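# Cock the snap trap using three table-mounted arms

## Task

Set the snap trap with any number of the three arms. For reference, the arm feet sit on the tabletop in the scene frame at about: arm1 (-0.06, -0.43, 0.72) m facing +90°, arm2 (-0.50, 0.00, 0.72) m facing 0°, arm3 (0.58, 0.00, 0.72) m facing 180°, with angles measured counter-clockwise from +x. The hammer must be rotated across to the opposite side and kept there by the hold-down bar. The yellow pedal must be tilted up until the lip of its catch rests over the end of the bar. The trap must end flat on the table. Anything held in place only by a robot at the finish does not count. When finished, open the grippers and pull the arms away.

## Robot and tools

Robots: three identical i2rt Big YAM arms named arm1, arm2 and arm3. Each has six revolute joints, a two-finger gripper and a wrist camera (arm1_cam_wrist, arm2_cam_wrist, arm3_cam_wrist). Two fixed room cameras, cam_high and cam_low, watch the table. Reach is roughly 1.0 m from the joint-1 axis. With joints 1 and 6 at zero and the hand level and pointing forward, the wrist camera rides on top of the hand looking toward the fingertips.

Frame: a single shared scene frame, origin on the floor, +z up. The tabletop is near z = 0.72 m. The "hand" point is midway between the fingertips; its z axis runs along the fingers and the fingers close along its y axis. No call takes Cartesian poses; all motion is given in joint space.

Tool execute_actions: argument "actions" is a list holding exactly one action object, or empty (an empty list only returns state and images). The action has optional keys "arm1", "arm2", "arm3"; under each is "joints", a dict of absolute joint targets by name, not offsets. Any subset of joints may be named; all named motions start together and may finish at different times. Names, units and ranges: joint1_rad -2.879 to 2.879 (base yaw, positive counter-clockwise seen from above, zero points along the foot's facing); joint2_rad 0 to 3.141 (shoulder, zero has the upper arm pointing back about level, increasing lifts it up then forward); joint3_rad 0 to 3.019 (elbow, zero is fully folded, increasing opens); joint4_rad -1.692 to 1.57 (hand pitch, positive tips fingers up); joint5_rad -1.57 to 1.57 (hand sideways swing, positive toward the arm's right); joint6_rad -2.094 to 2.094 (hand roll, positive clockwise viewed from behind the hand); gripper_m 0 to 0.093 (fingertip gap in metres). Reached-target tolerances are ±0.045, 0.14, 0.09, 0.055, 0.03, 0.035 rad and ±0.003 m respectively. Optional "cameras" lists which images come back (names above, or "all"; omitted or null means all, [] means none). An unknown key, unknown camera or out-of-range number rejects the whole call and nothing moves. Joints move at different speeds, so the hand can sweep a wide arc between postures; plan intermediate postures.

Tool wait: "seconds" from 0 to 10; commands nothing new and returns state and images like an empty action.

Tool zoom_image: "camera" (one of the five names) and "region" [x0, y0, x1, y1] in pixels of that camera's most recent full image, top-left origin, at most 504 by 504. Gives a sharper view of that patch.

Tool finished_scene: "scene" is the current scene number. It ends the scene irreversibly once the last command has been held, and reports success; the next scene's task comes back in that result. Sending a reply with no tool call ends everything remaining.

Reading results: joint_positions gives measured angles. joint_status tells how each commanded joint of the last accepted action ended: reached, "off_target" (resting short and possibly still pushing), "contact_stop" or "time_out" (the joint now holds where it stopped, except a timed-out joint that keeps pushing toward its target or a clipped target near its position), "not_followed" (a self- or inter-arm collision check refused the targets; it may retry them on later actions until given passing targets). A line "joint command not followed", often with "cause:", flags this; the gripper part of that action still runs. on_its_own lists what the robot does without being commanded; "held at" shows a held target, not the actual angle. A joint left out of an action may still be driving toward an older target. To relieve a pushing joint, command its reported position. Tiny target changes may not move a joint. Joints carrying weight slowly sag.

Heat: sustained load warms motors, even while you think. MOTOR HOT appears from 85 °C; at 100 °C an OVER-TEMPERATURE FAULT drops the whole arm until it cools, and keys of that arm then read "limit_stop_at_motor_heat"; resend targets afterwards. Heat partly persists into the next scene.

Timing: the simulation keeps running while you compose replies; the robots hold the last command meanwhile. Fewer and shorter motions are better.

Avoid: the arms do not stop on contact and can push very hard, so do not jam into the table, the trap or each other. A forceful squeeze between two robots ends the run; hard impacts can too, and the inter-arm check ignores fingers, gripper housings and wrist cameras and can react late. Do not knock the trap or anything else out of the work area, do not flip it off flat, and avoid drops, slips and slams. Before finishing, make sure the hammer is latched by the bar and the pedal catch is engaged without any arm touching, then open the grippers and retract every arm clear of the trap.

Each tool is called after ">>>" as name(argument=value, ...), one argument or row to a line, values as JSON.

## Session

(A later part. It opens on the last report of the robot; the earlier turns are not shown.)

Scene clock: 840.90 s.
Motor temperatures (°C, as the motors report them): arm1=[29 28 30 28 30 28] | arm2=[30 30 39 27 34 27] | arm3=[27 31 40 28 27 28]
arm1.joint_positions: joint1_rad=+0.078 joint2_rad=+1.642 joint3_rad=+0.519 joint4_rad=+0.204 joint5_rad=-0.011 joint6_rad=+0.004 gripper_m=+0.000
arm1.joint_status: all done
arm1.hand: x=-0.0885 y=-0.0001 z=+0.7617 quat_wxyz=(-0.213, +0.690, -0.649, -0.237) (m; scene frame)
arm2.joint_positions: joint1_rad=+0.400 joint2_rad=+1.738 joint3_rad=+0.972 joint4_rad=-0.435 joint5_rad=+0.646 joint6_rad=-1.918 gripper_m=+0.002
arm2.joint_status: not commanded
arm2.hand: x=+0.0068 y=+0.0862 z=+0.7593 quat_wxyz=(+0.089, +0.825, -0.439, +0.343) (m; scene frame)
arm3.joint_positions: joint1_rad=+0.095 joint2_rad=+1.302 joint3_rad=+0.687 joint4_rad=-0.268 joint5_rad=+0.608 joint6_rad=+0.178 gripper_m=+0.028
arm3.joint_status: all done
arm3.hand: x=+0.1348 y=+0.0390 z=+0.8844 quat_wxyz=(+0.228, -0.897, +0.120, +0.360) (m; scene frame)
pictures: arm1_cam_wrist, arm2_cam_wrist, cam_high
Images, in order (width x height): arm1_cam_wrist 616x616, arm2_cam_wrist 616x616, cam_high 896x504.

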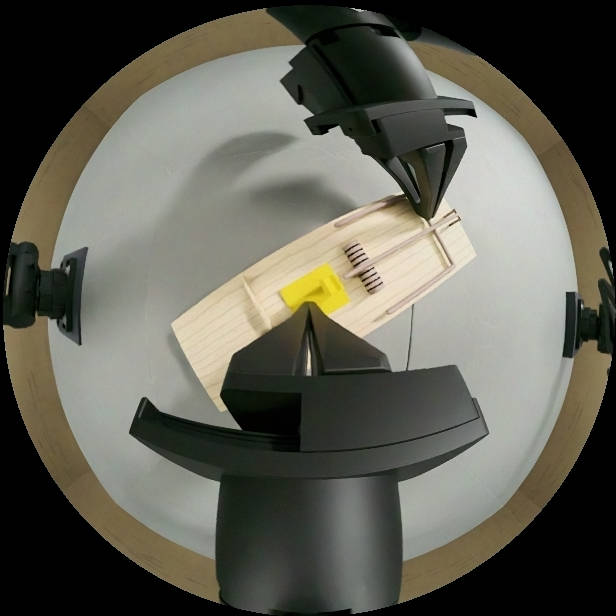

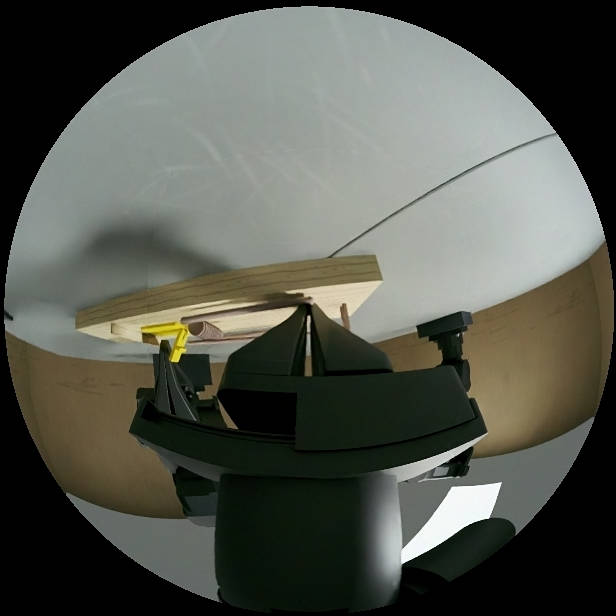

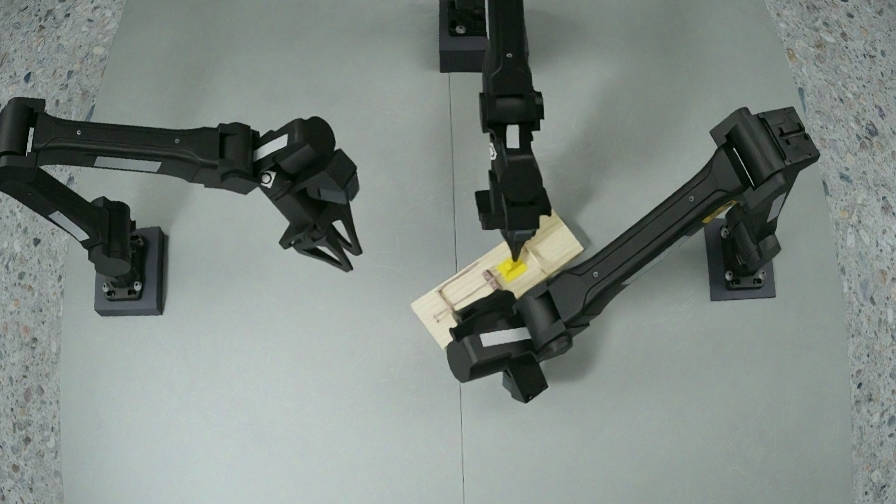

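>>> zoom_image(
  camera="arm1_cam_wrist",
  region=[250, 220, 420, 350],
)

>>> zoom_image(
  camera="arm2_cam_wrist",
  region=[100, 290, 260, 400],
)

Region (250, 220, 420, 350) of arm1_cam_wrist's 616x616 image, scaled by 2.965, with more detail than that image has; it fills the top 385 rows of this view, and the rest is white.

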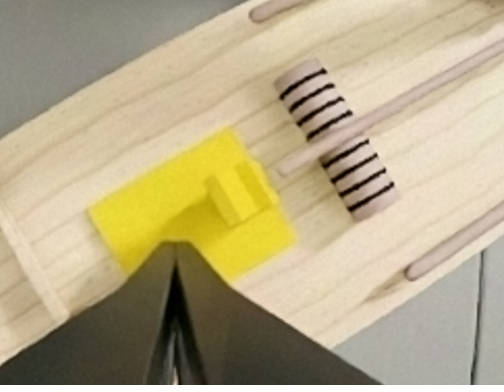

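Region (100, 290, 260, 400) of arm2_cam_wrist's 616x616 image, scaled by 3.150, with more detail than that image has; it fills the top 346 rows of this view, and the rest is white.

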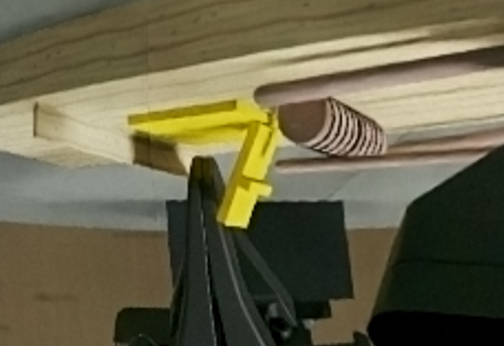

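>>> execute_actions(
  actions=[
    {"arm1": {"joints": {"joint3_rad": 0.568}}},
  ],
  cameras=["arm1_cam_wrist", "arm2_cam_wrist"],
)

Scene clock: 857.20 s.
Motor temperatures (°C, as the motors report them): arm1=[29 28 31 28 30 28] | arm2=[30 30 39 27 34 27] | arm3=[27 31 40 28 27 28]
arm1.joint_positions: joint1_rad=+0.078 joint2_rad=+1.642 joint3_rad=+0.541 joint4_rad=+0.204 joint5_rad=-0.011 joint6_rad=+0.004 gripper_m=+0.000
arm1.joint_status: all done
arm1.hand: x=-0.0892 y=+0.0119 z=+0.7689 quat_wxyz=(-0.220, +0.688, -0.647, -0.245) (m; scene frame)
arm2.joint_positions: joint1_rad=+0.400 joint2_rad=+1.738 joint3_rad=+0.972 joint4_rad=-0.435 joint5_rad=+0.646 joint6_rad=-1.918 gripper_m=+0.002
arm2.joint_status: not commanded
arm2.hand: x=+0.0068 y=+0.0862 z=+0.7593 quat_wxyz=(+0.089, +0.825, -0.439, +0.343) (m; scene frame)
arm3.joint_positions: joint1_rad=+0.095 joint2_rad=+1.302 joint3_rad=+0.687 joint4_rad=-0.268 joint5_rad=+0.608 joint6_rad=+0.178 gripper_m=+0.028
arm3.joint_status: not commanded
arm3.hand: x=+0.1348 y=+0.0390 z=+0.8844 quat_wxyz=(+0.228, -0.897, +0.120, +0.360) (m; scene frame)
pictures: arm1_cam_wrist, arm2_cam_wrist
Images, in order (width x height): arm1_cam_wrist 616x616, arm2_cam_wrist 616x616.

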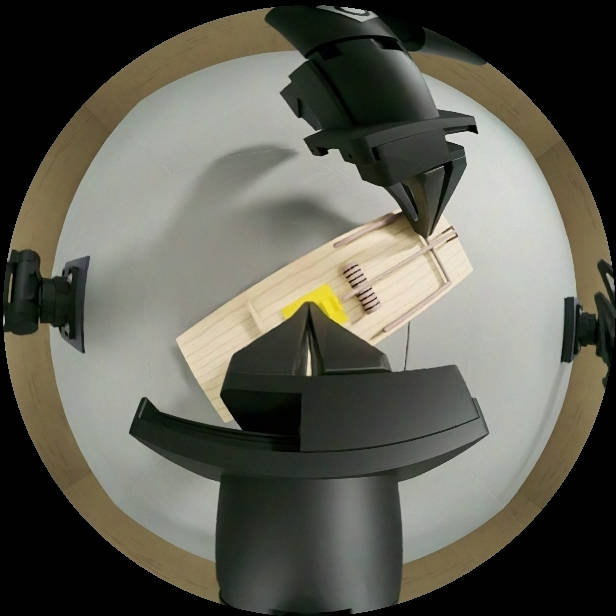

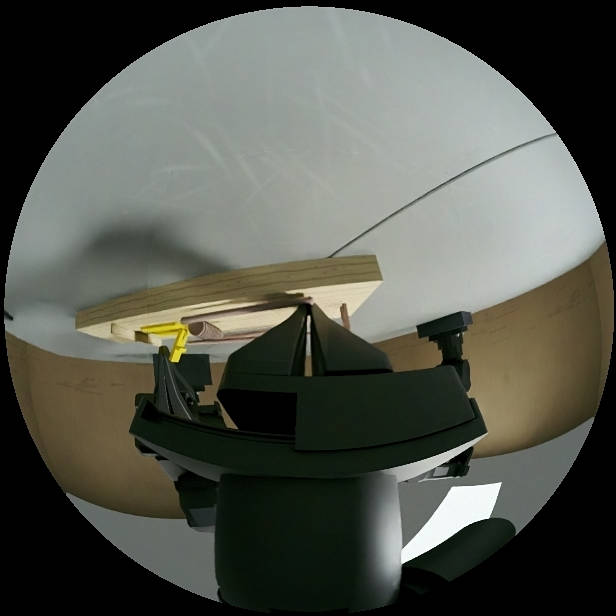

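>>> zoom_image(
  camera="arm1_cam_wrist",
  region=[260, 240, 400, 350],
)

>>> zoom_image(
  camera="arm2_cam_wrist",
  region=[110, 300, 250, 400],
)

Region (260, 240, 400, 350) of arm1_cam_wrist's 616x616 image, scaled by 3.600, with more detail than that image has; it fills the top 396 rows of this view, and the rest is white.

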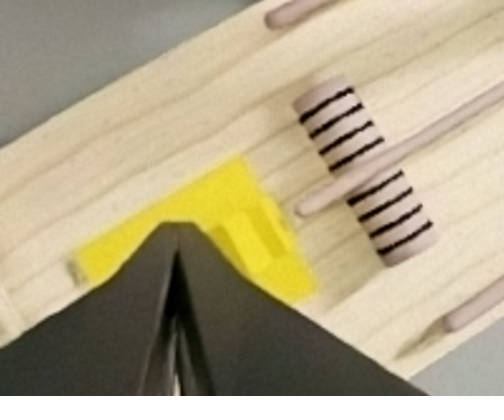

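Region (110, 300, 250, 400) of arm2_cam_wrist's 616x616 image, scaled by 3.600, with more detail than that image has; it fills the top 360 rows of this view, and the rest is white.

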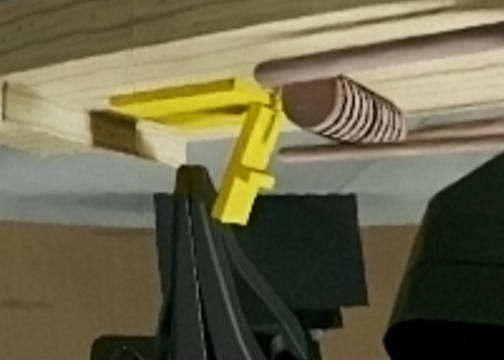

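>>> execute_actions(
  actions=[
    {"arm1": {"joints": {"joint1_rad": 0.038, "joint2_rad": 1.658, "joint3_rad": 0.58}}},
  ],
  cameras=["arm1_cam_wrist", "arm2_cam_wrist"],
)

>>> zoom_image(
  camera="arm1_cam_wrist",
  region=[250, 240, 390, 350],
)

>>> zoom_image(
  camera="arm2_cam_wrist",
  region=[110, 300, 250, 400],
)

Scene clock: 866.77 s.
Motor temperatures (°C, as the motors report them): arm1=[29 28 31 28 30 28] | arm2=[30 30 39 27 35 27] | arm3=[27 31 41 28 27 28]
arm1.joint_positions: joint1_rad=+0.046 joint2_rad=+1.642 joint3_rad=+0.550 joint4_rad=+0.204 joint5_rad=-0.012 joint6_rad=+0.004 gripper_m=+0.000
arm1.joint_status: all done
arm1.hand: x=-0.0754 y=+0.0171 z=+0.7716 quat_wxyz=(-0.226, +0.677, -0.657, -0.245) (m; scene frame)
arm2.joint_positions: joint1_rad=+0.400 joint2_rad=+1.738 joint3_rad=+0.973 joint4_rad=-0.435 joint5_rad=+0.643 joint6_rad=-1.918 gripper_m=+0.002
arm2.joint_status: not commanded
arm2.hand: x=+0.0071 y=+0.0867 z=+0.7594 quat_wxyz=(+0.088, +0.826, -0.439, +0.342) (m; scene frame)
arm3.joint_positions: joint1_rad=+0.095 joint2_rad=+1.302 joint3_rad=+0.687 joint4_rad=-0.268 joint5_rad=+0.608 joint6_rad=+0.178 gripper_m=+0.028
arm3.joint_status: not commanded
arm3.hand: x=+0.1348 y=+0.0390 z=+0.8844 quat_wxyz=(+0.228, -0.897, +0.120, +0.360) (m; scene frame)
pictures: arm1_cam_wrist, arm2_cam_wrist
Images, in order (width x height): arm1_cam_wrist 616x616, arm2_cam_wrist 616x616.

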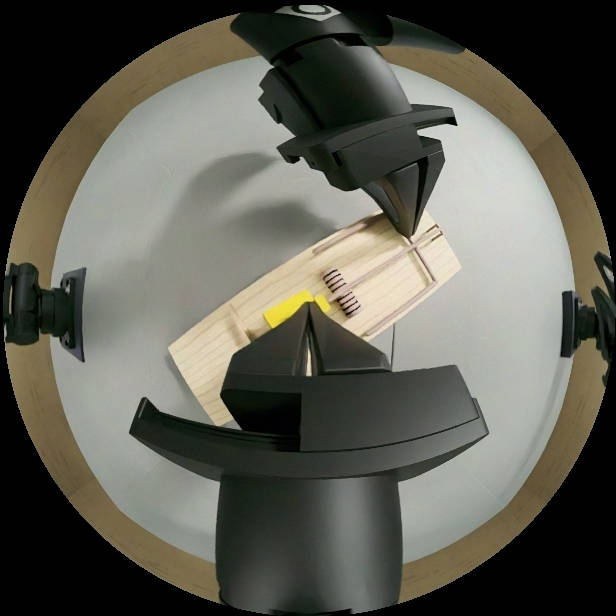

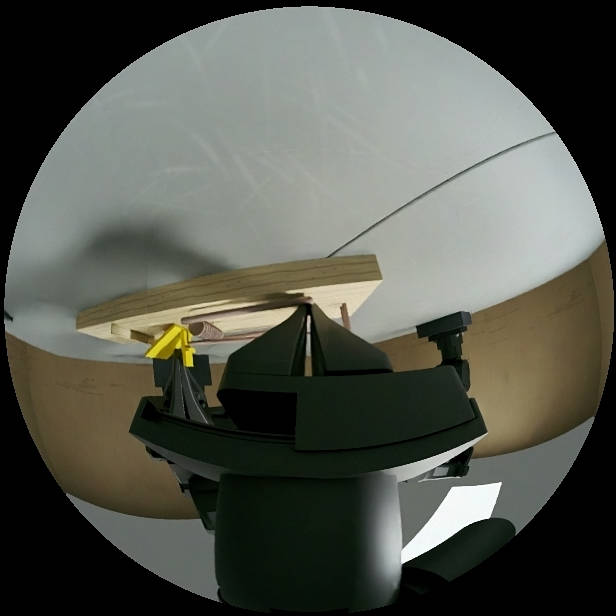

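Region (250, 240, 390, 350) of arm1_cam_wrist's 616x616 image, scaled by 3.600, with more detail than that image has; it fills the top 396 rows of this view, and the rest is white.

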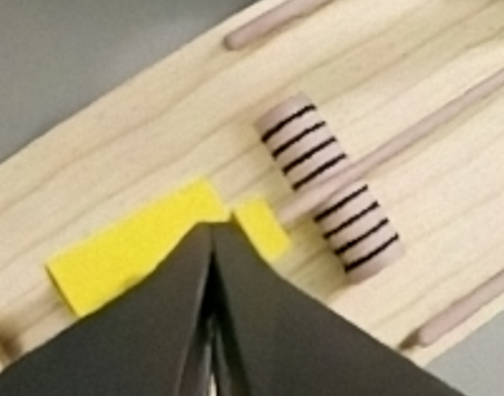

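Region (110, 300, 250, 400) of arm2_cam_wrist's 616x616 image, scaled by 3.600, with more detail than that image has; it fills the top 360 rows of this view, and the rest is white.

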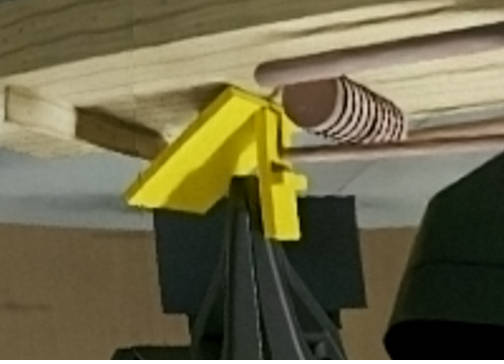

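>>> zoom_image(
  camera="arm1_cam_wrist",
  region=[350, 190, 480, 300],
)

>>> execute_actions(
  actions=[
    {"arm2": {"joints": {"joint1_rad": 0.405, "joint2_rad": 1.745, "joint3_rad": 0.968}}},
  ],
  cameras=["arm1_cam_wrist", "arm2_cam_wrist"],
)

>>> zoom_image(
  camera="arm2_cam_wrist",
  region=[110, 290, 250, 400],
)

>>> zoom_image(
  camera="arm1_cam_wrist",
  region=[250, 190, 480, 350],
)

Region (350, 190, 480, 300) of arm1_cam_wrist's 616x616 image, scaled by 3.877, with more detail than that image has; it fills the top 426 rows of this view, and the rest is white.

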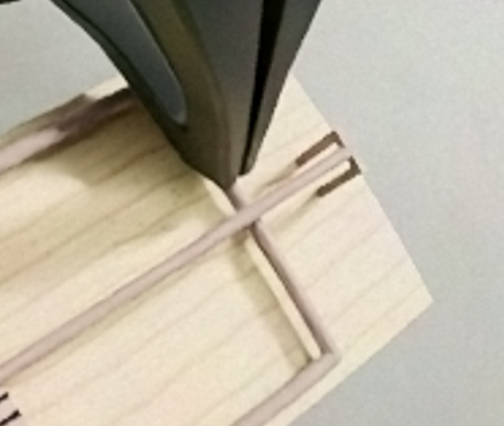

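Scene clock: 877.90 s.
Motor temperatures (°C, as the motors report them): arm1=[29 28 31 28 30 28] | arm2=[30 30 39 27 34 27] | arm3=[27 30 41 28 27 28]
arm1.joint_positions: joint1_rad=+0.046 joint2_rad=+1.642 joint3_rad=+0.550 joint4_rad=+0.204 joint5_rad=-0.012 joint6_rad=+0.004 gripper_m=+0.000
arm1.joint_status: not commanded
arm1.hand: x=-0.0754 y=+0.0171 z=+0.7716 quat_wxyz=(-0.226, +0.677, -0.657, -0.245) (m; scene frame)
arm2.joint_positions: joint1_rad=+0.401 joint2_rad=+1.711 joint3_rad=+0.973 joint4_rad=-0.435 joint5_rad=+0.618 joint6_rad=-1.918 gripper_m=+0.002
arm2.joint_status: all done
arm2.hand: x=+0.0092 y=+0.0913 z=+0.7701 quat_wxyz=(+0.070, +0.826, -0.442, +0.343) (m; scene frame)
arm3.joint_positions: joint1_rad=+0.095 joint2_rad=+1.302 joint3_rad=+0.687 joint4_rad=-0.268 joint5_rad=+0.608 joint6_rad=+0.178 gripper_m=+0.028
arm3.joint_status: not commanded
arm3.hand: x=+0.1348 y=+0.0390 z=+0.8844 quat_wxyz=(+0.228, -0.897, +0.120, +0.360) (m; scene frame)
pictures: arm1_cam_wrist, arm2_cam_wrist
Images, in order (width x height): arm1_cam_wrist 616x616, arm2_cam_wrist 616x616.

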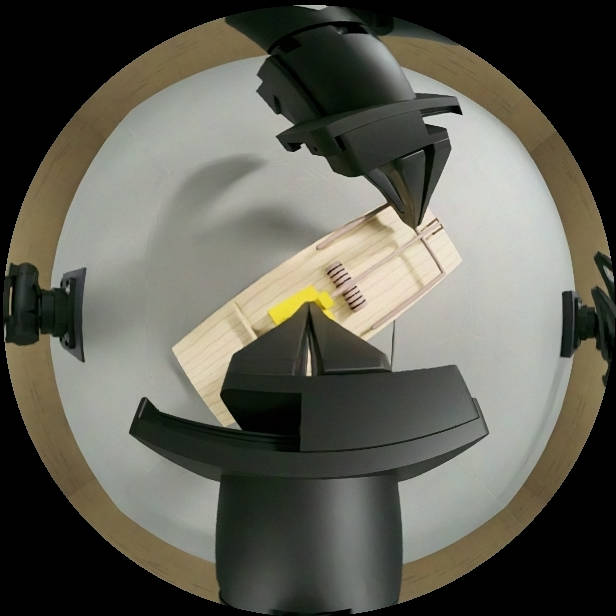

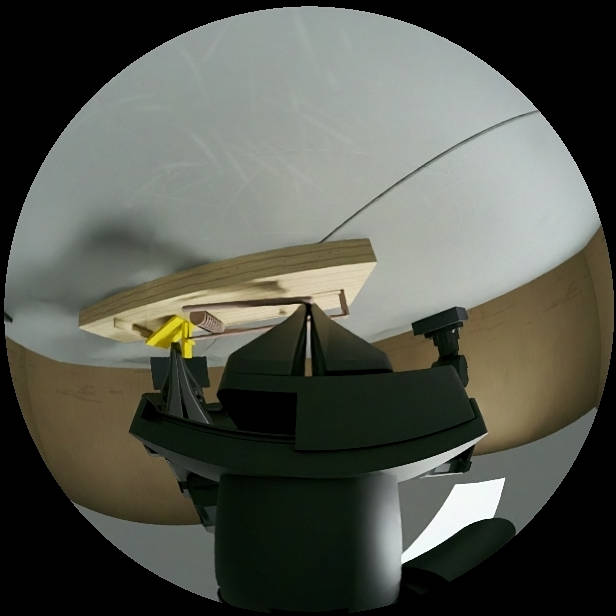

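Region (110, 290, 250, 400) of arm2_cam_wrist's 616x616 image, scaled by 3.600, with more detail than that image has; it fills the top 396 rows of this view, and the rest is white.

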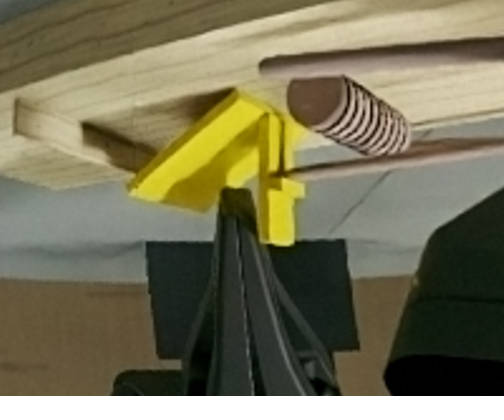

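Region (250, 190, 480, 350) of arm1_cam_wrist's 616x616 image, scaled by 2.191, with more detail than that image has; it fills the top 351 rows of this view, and the rest is white.

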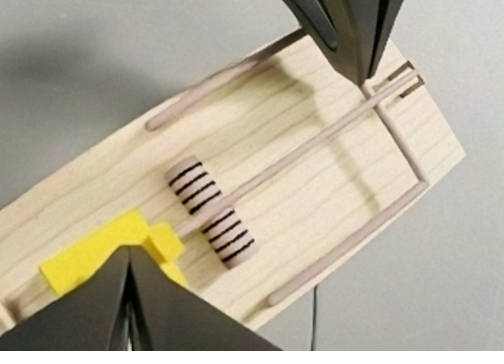

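>>> execute_actions(
  actions=[
    {"arm2": {"joints": {"joint1_rad": 0.401, "joint2_rad": 1.708, "joint3_rad": 0.973, "joint5_rad": 0.618}}},
  ],
  cameras=["arm1_cam_wrist", "arm2_cam_wrist"],
)

>>> zoom_image(
  camera="arm2_cam_wrist",
  region=[60, 230, 400, 400],
)

>>> zoom_image(
  camera="arm1_cam_wrist",
  region=[250, 190, 480, 350],
)

Scene clock: 884.33 s.
Motor temperatures (°C, as the motors report them): arm1=[29 28 31 28 30 28] | arm2=[30 30 39 27 34 27] | arm3=[27 30 41 28 27 28]
arm1.joint_positions: joint1_rad=+0.046 joint2_rad=+1.642 joint3_rad=+0.550 joint4_rad=+0.204 joint5_rad=-0.012 joint6_rad=+0.004 gripper_m=+0.000
arm1.joint_status: not commanded
arm1.hand: x=-0.0754 y=+0.0171 z=+0.7716 quat_wxyz=(-0.226, +0.677, -0.657, -0.245) (m; scene frame)
arm2.joint_positions: joint1_rad=+0.401 joint2_rad=+1.711 joint3_rad=+0.973 joint4_rad=-0.435 joint5_rad=+0.620 joint6_rad=-1.918 gripper_m=+0.002
arm2.joint_status: all done
arm2.hand: x=+0.0093 y=+0.0910 z=+0.7707 quat_wxyz=(+0.070, +0.826, -0.442, +0.344) (m; scene frame)
arm3.joint_positions: joint1_rad=+0.095 joint2_rad=+1.302 joint3_rad=+0.687 joint4_rad=-0.268 joint5_rad=+0.608 joint6_rad=+0.178 gripper_m=+0.028
arm3.joint_status: not commanded
arm3.hand: x=+0.1348 y=+0.0390 z=+0.8844 quat_wxyz=(+0.228, -0.897, +0.120, +0.360) (m; scene frame)
pictures: arm1_cam_wrist, arm2_cam_wrist
Images, in order (width x height): arm1_cam_wrist 616x616, arm2_cam_wrist 616x616.

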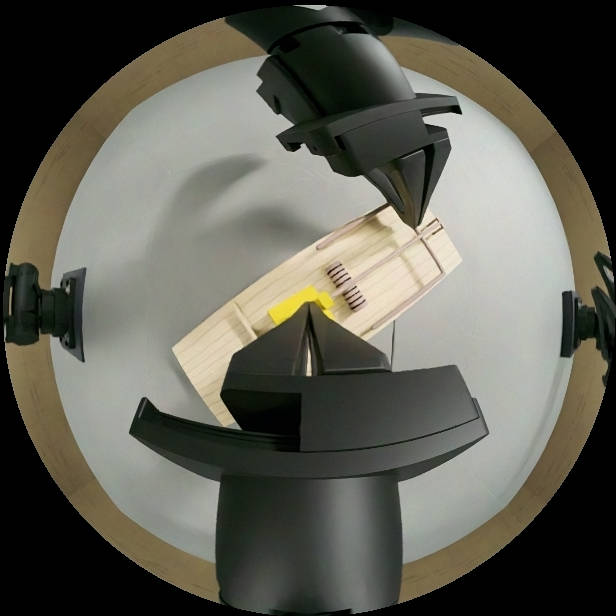

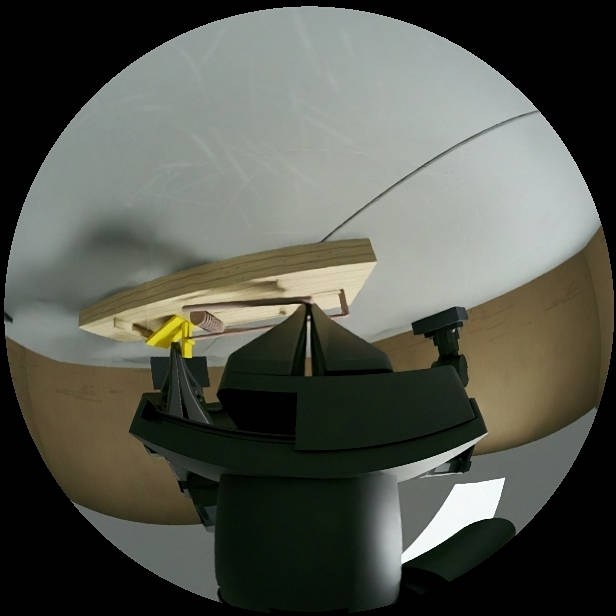

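Region (60, 230, 400, 400) of arm2_cam_wrist's 616x616 image, scaled by 1.482, with more detail than that image has.

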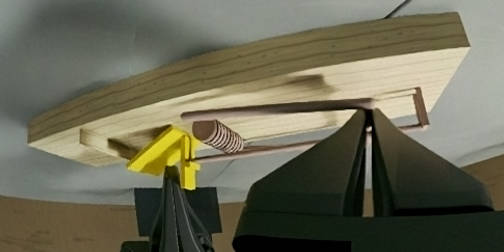

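Region (250, 190, 480, 350) of arm1_cam_wrist's 616x616 image, scaled by 2.191, with more detail than that image has; it fills the top 351 rows of this view, and the rest is white.

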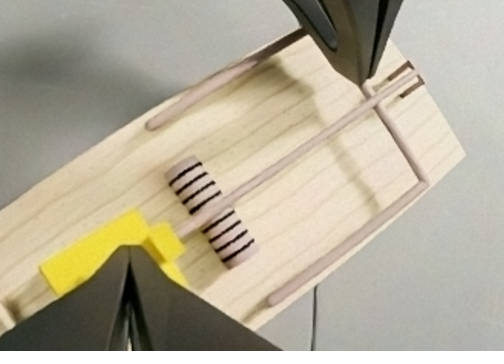

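>>> execute_actions(
  actions=[
    {"arm2": {"joints": {"gripper_m": 0.016}}, "arm1": {"joints": {"joint2_rad": 1.59}}},
  ],
  cameras=["arm1_cam_wrist", "arm2_cam_wrist"],
)

>>> zoom_image(
  camera="arm2_cam_wrist",
  region=[60, 230, 400, 400],
)

>>> zoom_image(
  camera="arm1_cam_wrist",
  region=[250, 190, 480, 350],
)

Scene clock: 895.17 s.
Motor temperatures (°C, as the motors report them): arm1=[29 28 31 28 30 28] | arm2=[30 30 39 27 33 27] | arm3=[27 30 41 28 27 28]
arm1.joint_positions: joint1_rad=+0.046 joint2_rad=+1.591 joint3_rad=+0.550 joint4_rad=+0.204 joint5_rad=-0.012 joint6_rad=+0.004 gripper_m=+0.000
arm1.joint_status: all done
arm1.hand: x=-0.0755 y=+0.0246 z=+0.7935 quat_wxyz=(-0.243, +0.670, -0.650, -0.262) (m; scene frame)
arm2.joint_positions: joint1_rad=+0.401 joint2_rad=+1.711 joint3_rad=+0.973 joint4_rad=-0.435 joint5_rad=+0.620 joint6_rad=-1.918 gripper_m=+0.016
arm2.joint_status: all done
arm2.hand: x=+0.0090 y=+0.0909 z=+0.7704 quat_wxyz=(+0.071, +0.826, -0.442, +0.344) (m; scene frame)
arm3.joint_positions: joint1_rad=+0.095 joint2_rad=+1.302 joint3_rad=+0.687 joint4_rad=-0.268 joint5_rad=+0.608 joint6_rad=+0.178 gripper_m=+0.028
arm3.joint_status: not commanded
arm3.hand: x=+0.1348 y=+0.0390 z=+0.8844 quat_wxyz=(+0.228, -0.897, +0.120, +0.360) (m; scene frame)
pictures: arm1_cam_wrist, arm2_cam_wrist
Images, in order (width x height): arm1_cam_wrist 616x616, arm2_cam_wrist 616x616.

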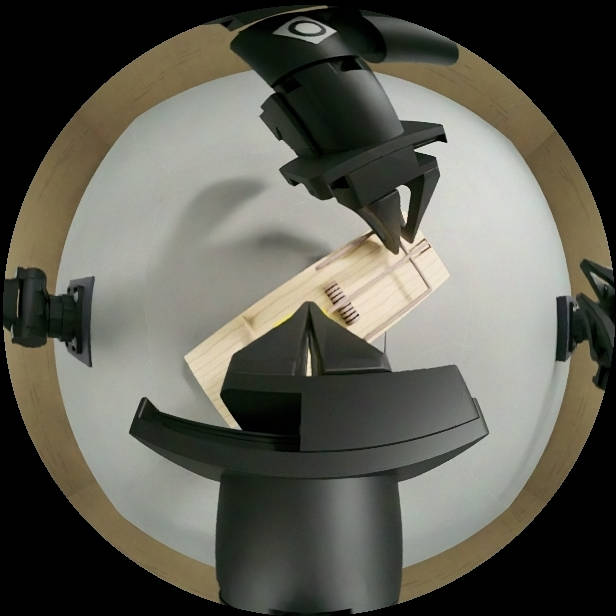

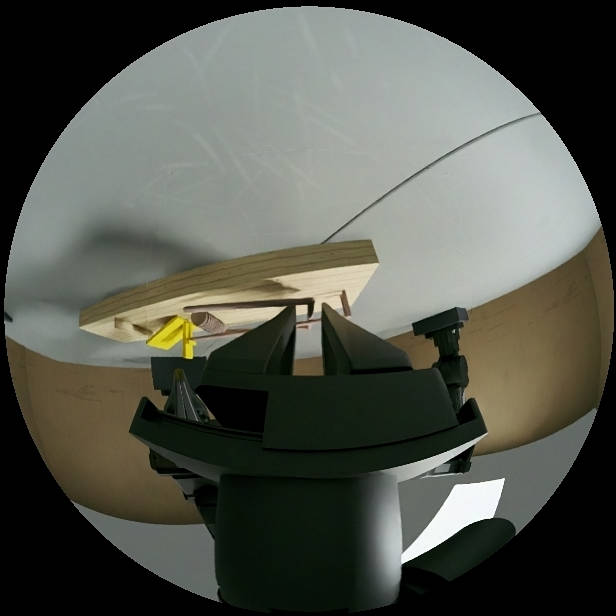

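Region (60, 230, 400, 400) of arm2_cam_wrist's 616x616 image, scaled by 1.482, with more detail than that image has.

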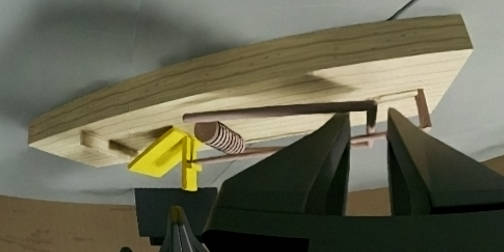

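Region (250, 190, 480, 350) of arm1_cam_wrist's 616x616 image, scaled by 2.191, with more detail than that image has; it fills the top 351 rows of this view, and the rest is white.

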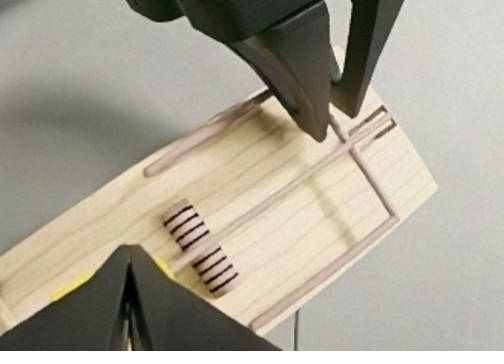

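>>> execute_actions(
  actions=[
    {"arm2": {"joints": {"joint2_rad": 1.3}}, "arm1": {"joints": {"joint2_rad": 1.17, "joint3_rad": 0.36}}, "arm3": {"joints": {"joint2_rad": 1.1, "joint3_rad": 0.55}}},
  ],
)

>>> zoom_image(
  camera="cam_low",
  region=[390, 210, 650, 350],
)

Scene clock: 907.73 s.
Motor temperatures (°C, as the motors report them): arm1=[29 28 32 28 29 28] | arm2=[30 30 40 27 32 27] | arm3=[27 30 41 28 27 28]
arm1.joint_positions: joint1_rad=+0.046 joint2_rad=+1.165 joint3_rad=+0.361 joint4_rad=+0.201 joint5_rad=-0.012 joint6_rad=+0.004 gripper_m=+0.000
arm1.joint_status: all done
arm1.hand: x=-0.0736 y=-0.0276 z=+0.8892 quat_wxyz=(-0.317, +0.636, -0.616, -0.339) (m; scene frame)
arm2.joint_positions: joint1_rad=+0.401 joint2_rad=+1.274 joint3_rad=+0.964 joint4_rad=-0.435 joint5_rad=+0.620 joint6_rad=-1.918 gripper_m=+0.016
arm2.joint_status: all done
arm2.hand: x=-0.0004 y=+0.0854 z=+0.9797 quat_wxyz=(-0.082, +0.744, -0.474, +0.465) (m; scene frame)
arm3.joint_positions: joint1_rad=+0.095 joint2_rad=+1.103 joint3_rad=+0.538 joint4_rad=-0.268 joint5_rad=+0.608 joint6_rad=+0.178 gripper_m=+0.028
arm3.joint_status: all done
arm3.hand: x=+0.1905 y=+0.0466 z=+0.8933 quat_wxyz=(+0.222, -0.888, +0.127, +0.381) (m; scene frame)
pictures: arm1_cam_wrist, arm2_cam_wrist, arm3_cam_wrist, cam_high, cam_low
Images, in order (width x height): arm1_cam_wrist 616x616, arm2_cam_wrist 616x616, arm3_cam_wrist 616x616, cam_high 896x504, cam_low 896x504.

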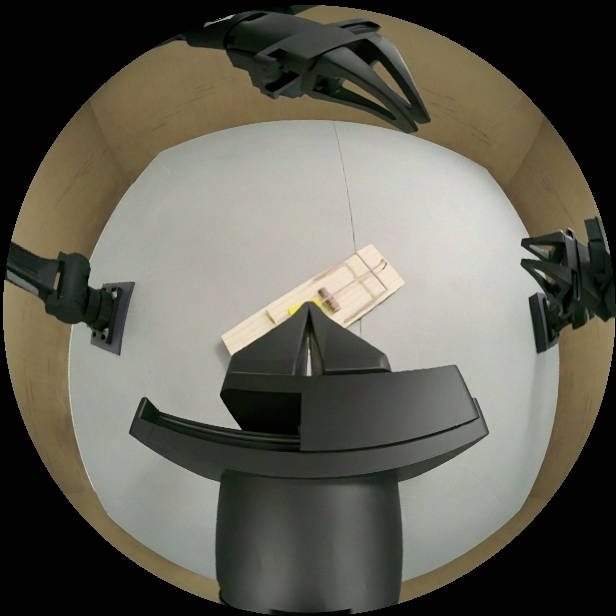

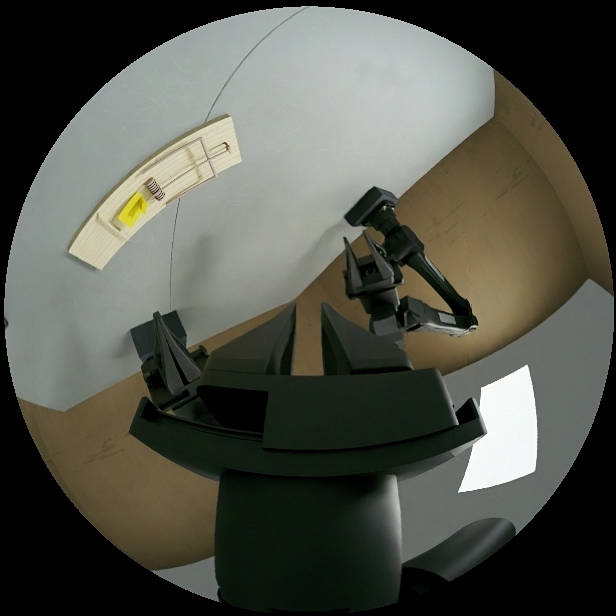

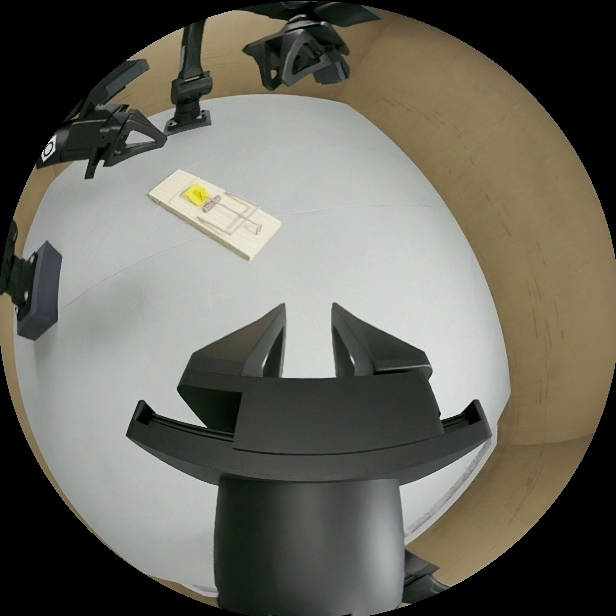

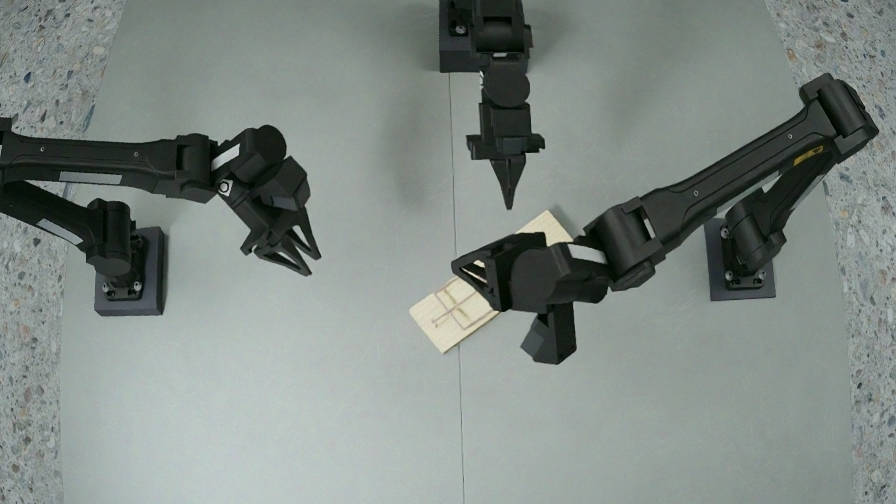

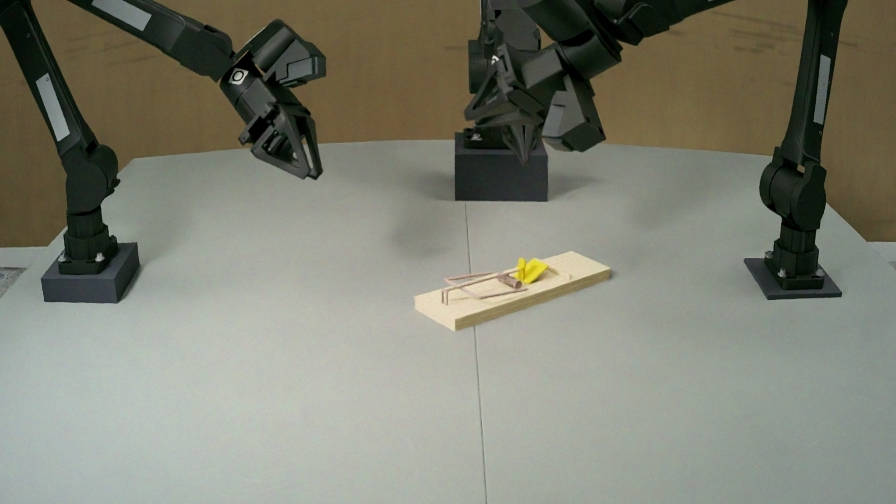

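Region (390, 210, 650, 350) of cam_low's 896x504 image, scaled by 1.938, with more detail than that image has; it fills the top 271 rows of this view, and the rest is white.

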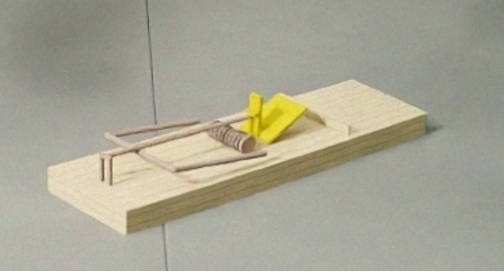

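>>> execute_actions(
  actions=[
    {"arm2": {"joints": {"joint1_rad": 0.7, "joint2_rad": 1.05}}, "arm1": {"joints": {"joint2_rad": 0.85, "joint3_rad": 0.1}}},
  ],
  cameras=["cam_low", "cam_high"],
)

>>> zoom_image(
  camera="cam_low",
  region=[430, 240, 570, 320],
)

Scene clock: 915.33 s.
Motor temperatures (°C, as the motors report them): arm1=[29 28 32 28 29 28] | arm2=[30 30 41 27 32 27] | arm3=[27 30 41 28 27 28]
arm1.joint_positions: joint1_rad=+0.046 joint2_rad=+0.852 joint3_rad=+0.102 joint4_rad=+0.201 joint5_rad=-0.012 joint6_rad=+0.004 gripper_m=+0.000
arm1.joint_status: all done
arm1.hand: x=-0.0709 y=-0.1172 z=+0.8701 quat_wxyz=(-0.334, +0.627, -0.607, -0.355) (m; scene frame)
arm2.joint_positions: joint1_rad=+0.701 joint2_rad=+1.028 joint3_rad=+0.964 joint4_rad=-0.435 joint5_rad=+0.619 joint6_rad=-1.918 gripper_m=+0.016
arm2.joint_status: all done
arm2.hand: x=-0.0829 y=+0.2016 z=+1.0926 quat_wxyz=(-0.246, +0.745, -0.374, +0.495) (m; scene frame)
arm3.joint_positions: joint1_rad=+0.095 joint2_rad=+1.103 joint3_rad=+0.538 joint4_rad=-0.268 joint5_rad=+0.608 joint6_rad=+0.178 gripper_m=+0.028
arm3.joint_status: not commanded
arm3.hand: x=+0.1905 y=+0.0466 z=+0.8933 quat_wxyz=(+0.222, -0.888, +0.127, +0.381) (m; scene frame)
pictures: cam_high, cam_low
Images, in order (width x height): cam_high 896x504, cam_low 896x504.

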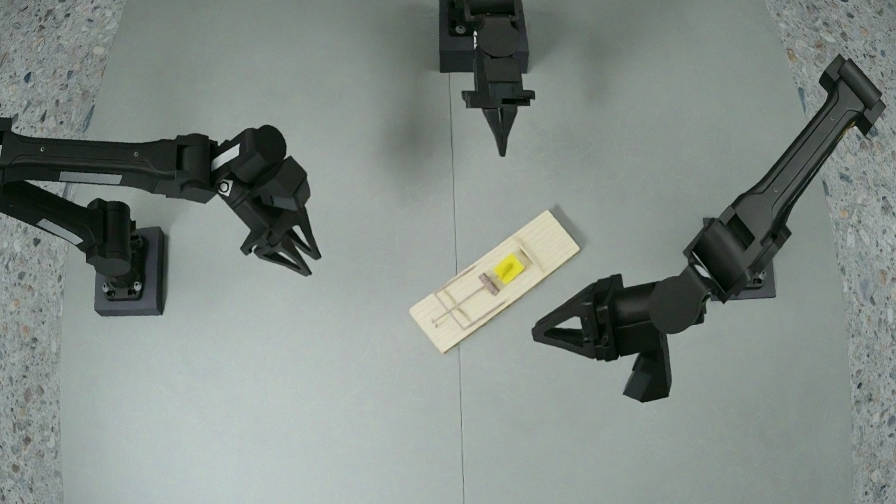

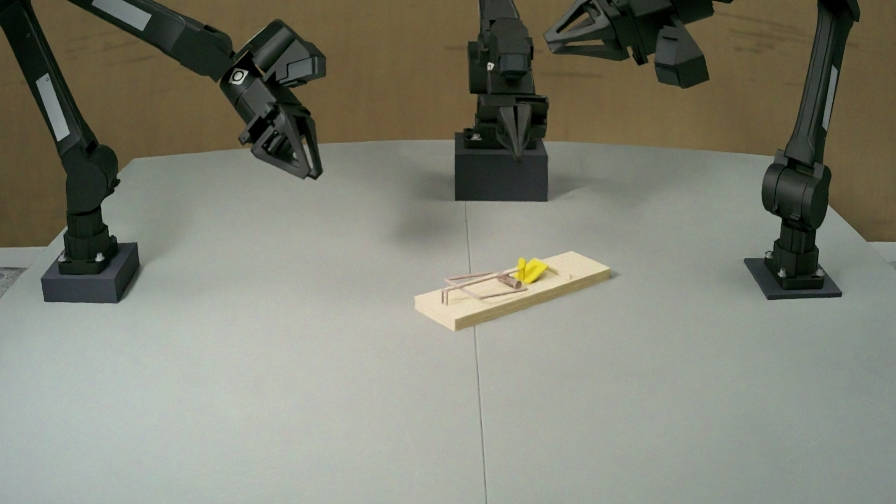

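Region (430, 240, 570, 320) of cam_low's 896x504 image, scaled by 3.600, with more detail than that image has; it fills the top 288 rows of this view, and the rest is white.

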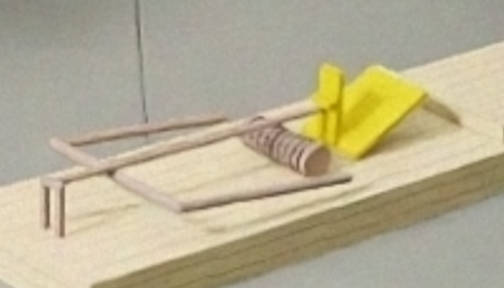

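The trap is set and lying flat, and all three arms are clear.

>>> finished_scene(
  scene=2,
)

The scene is finished: the task was done.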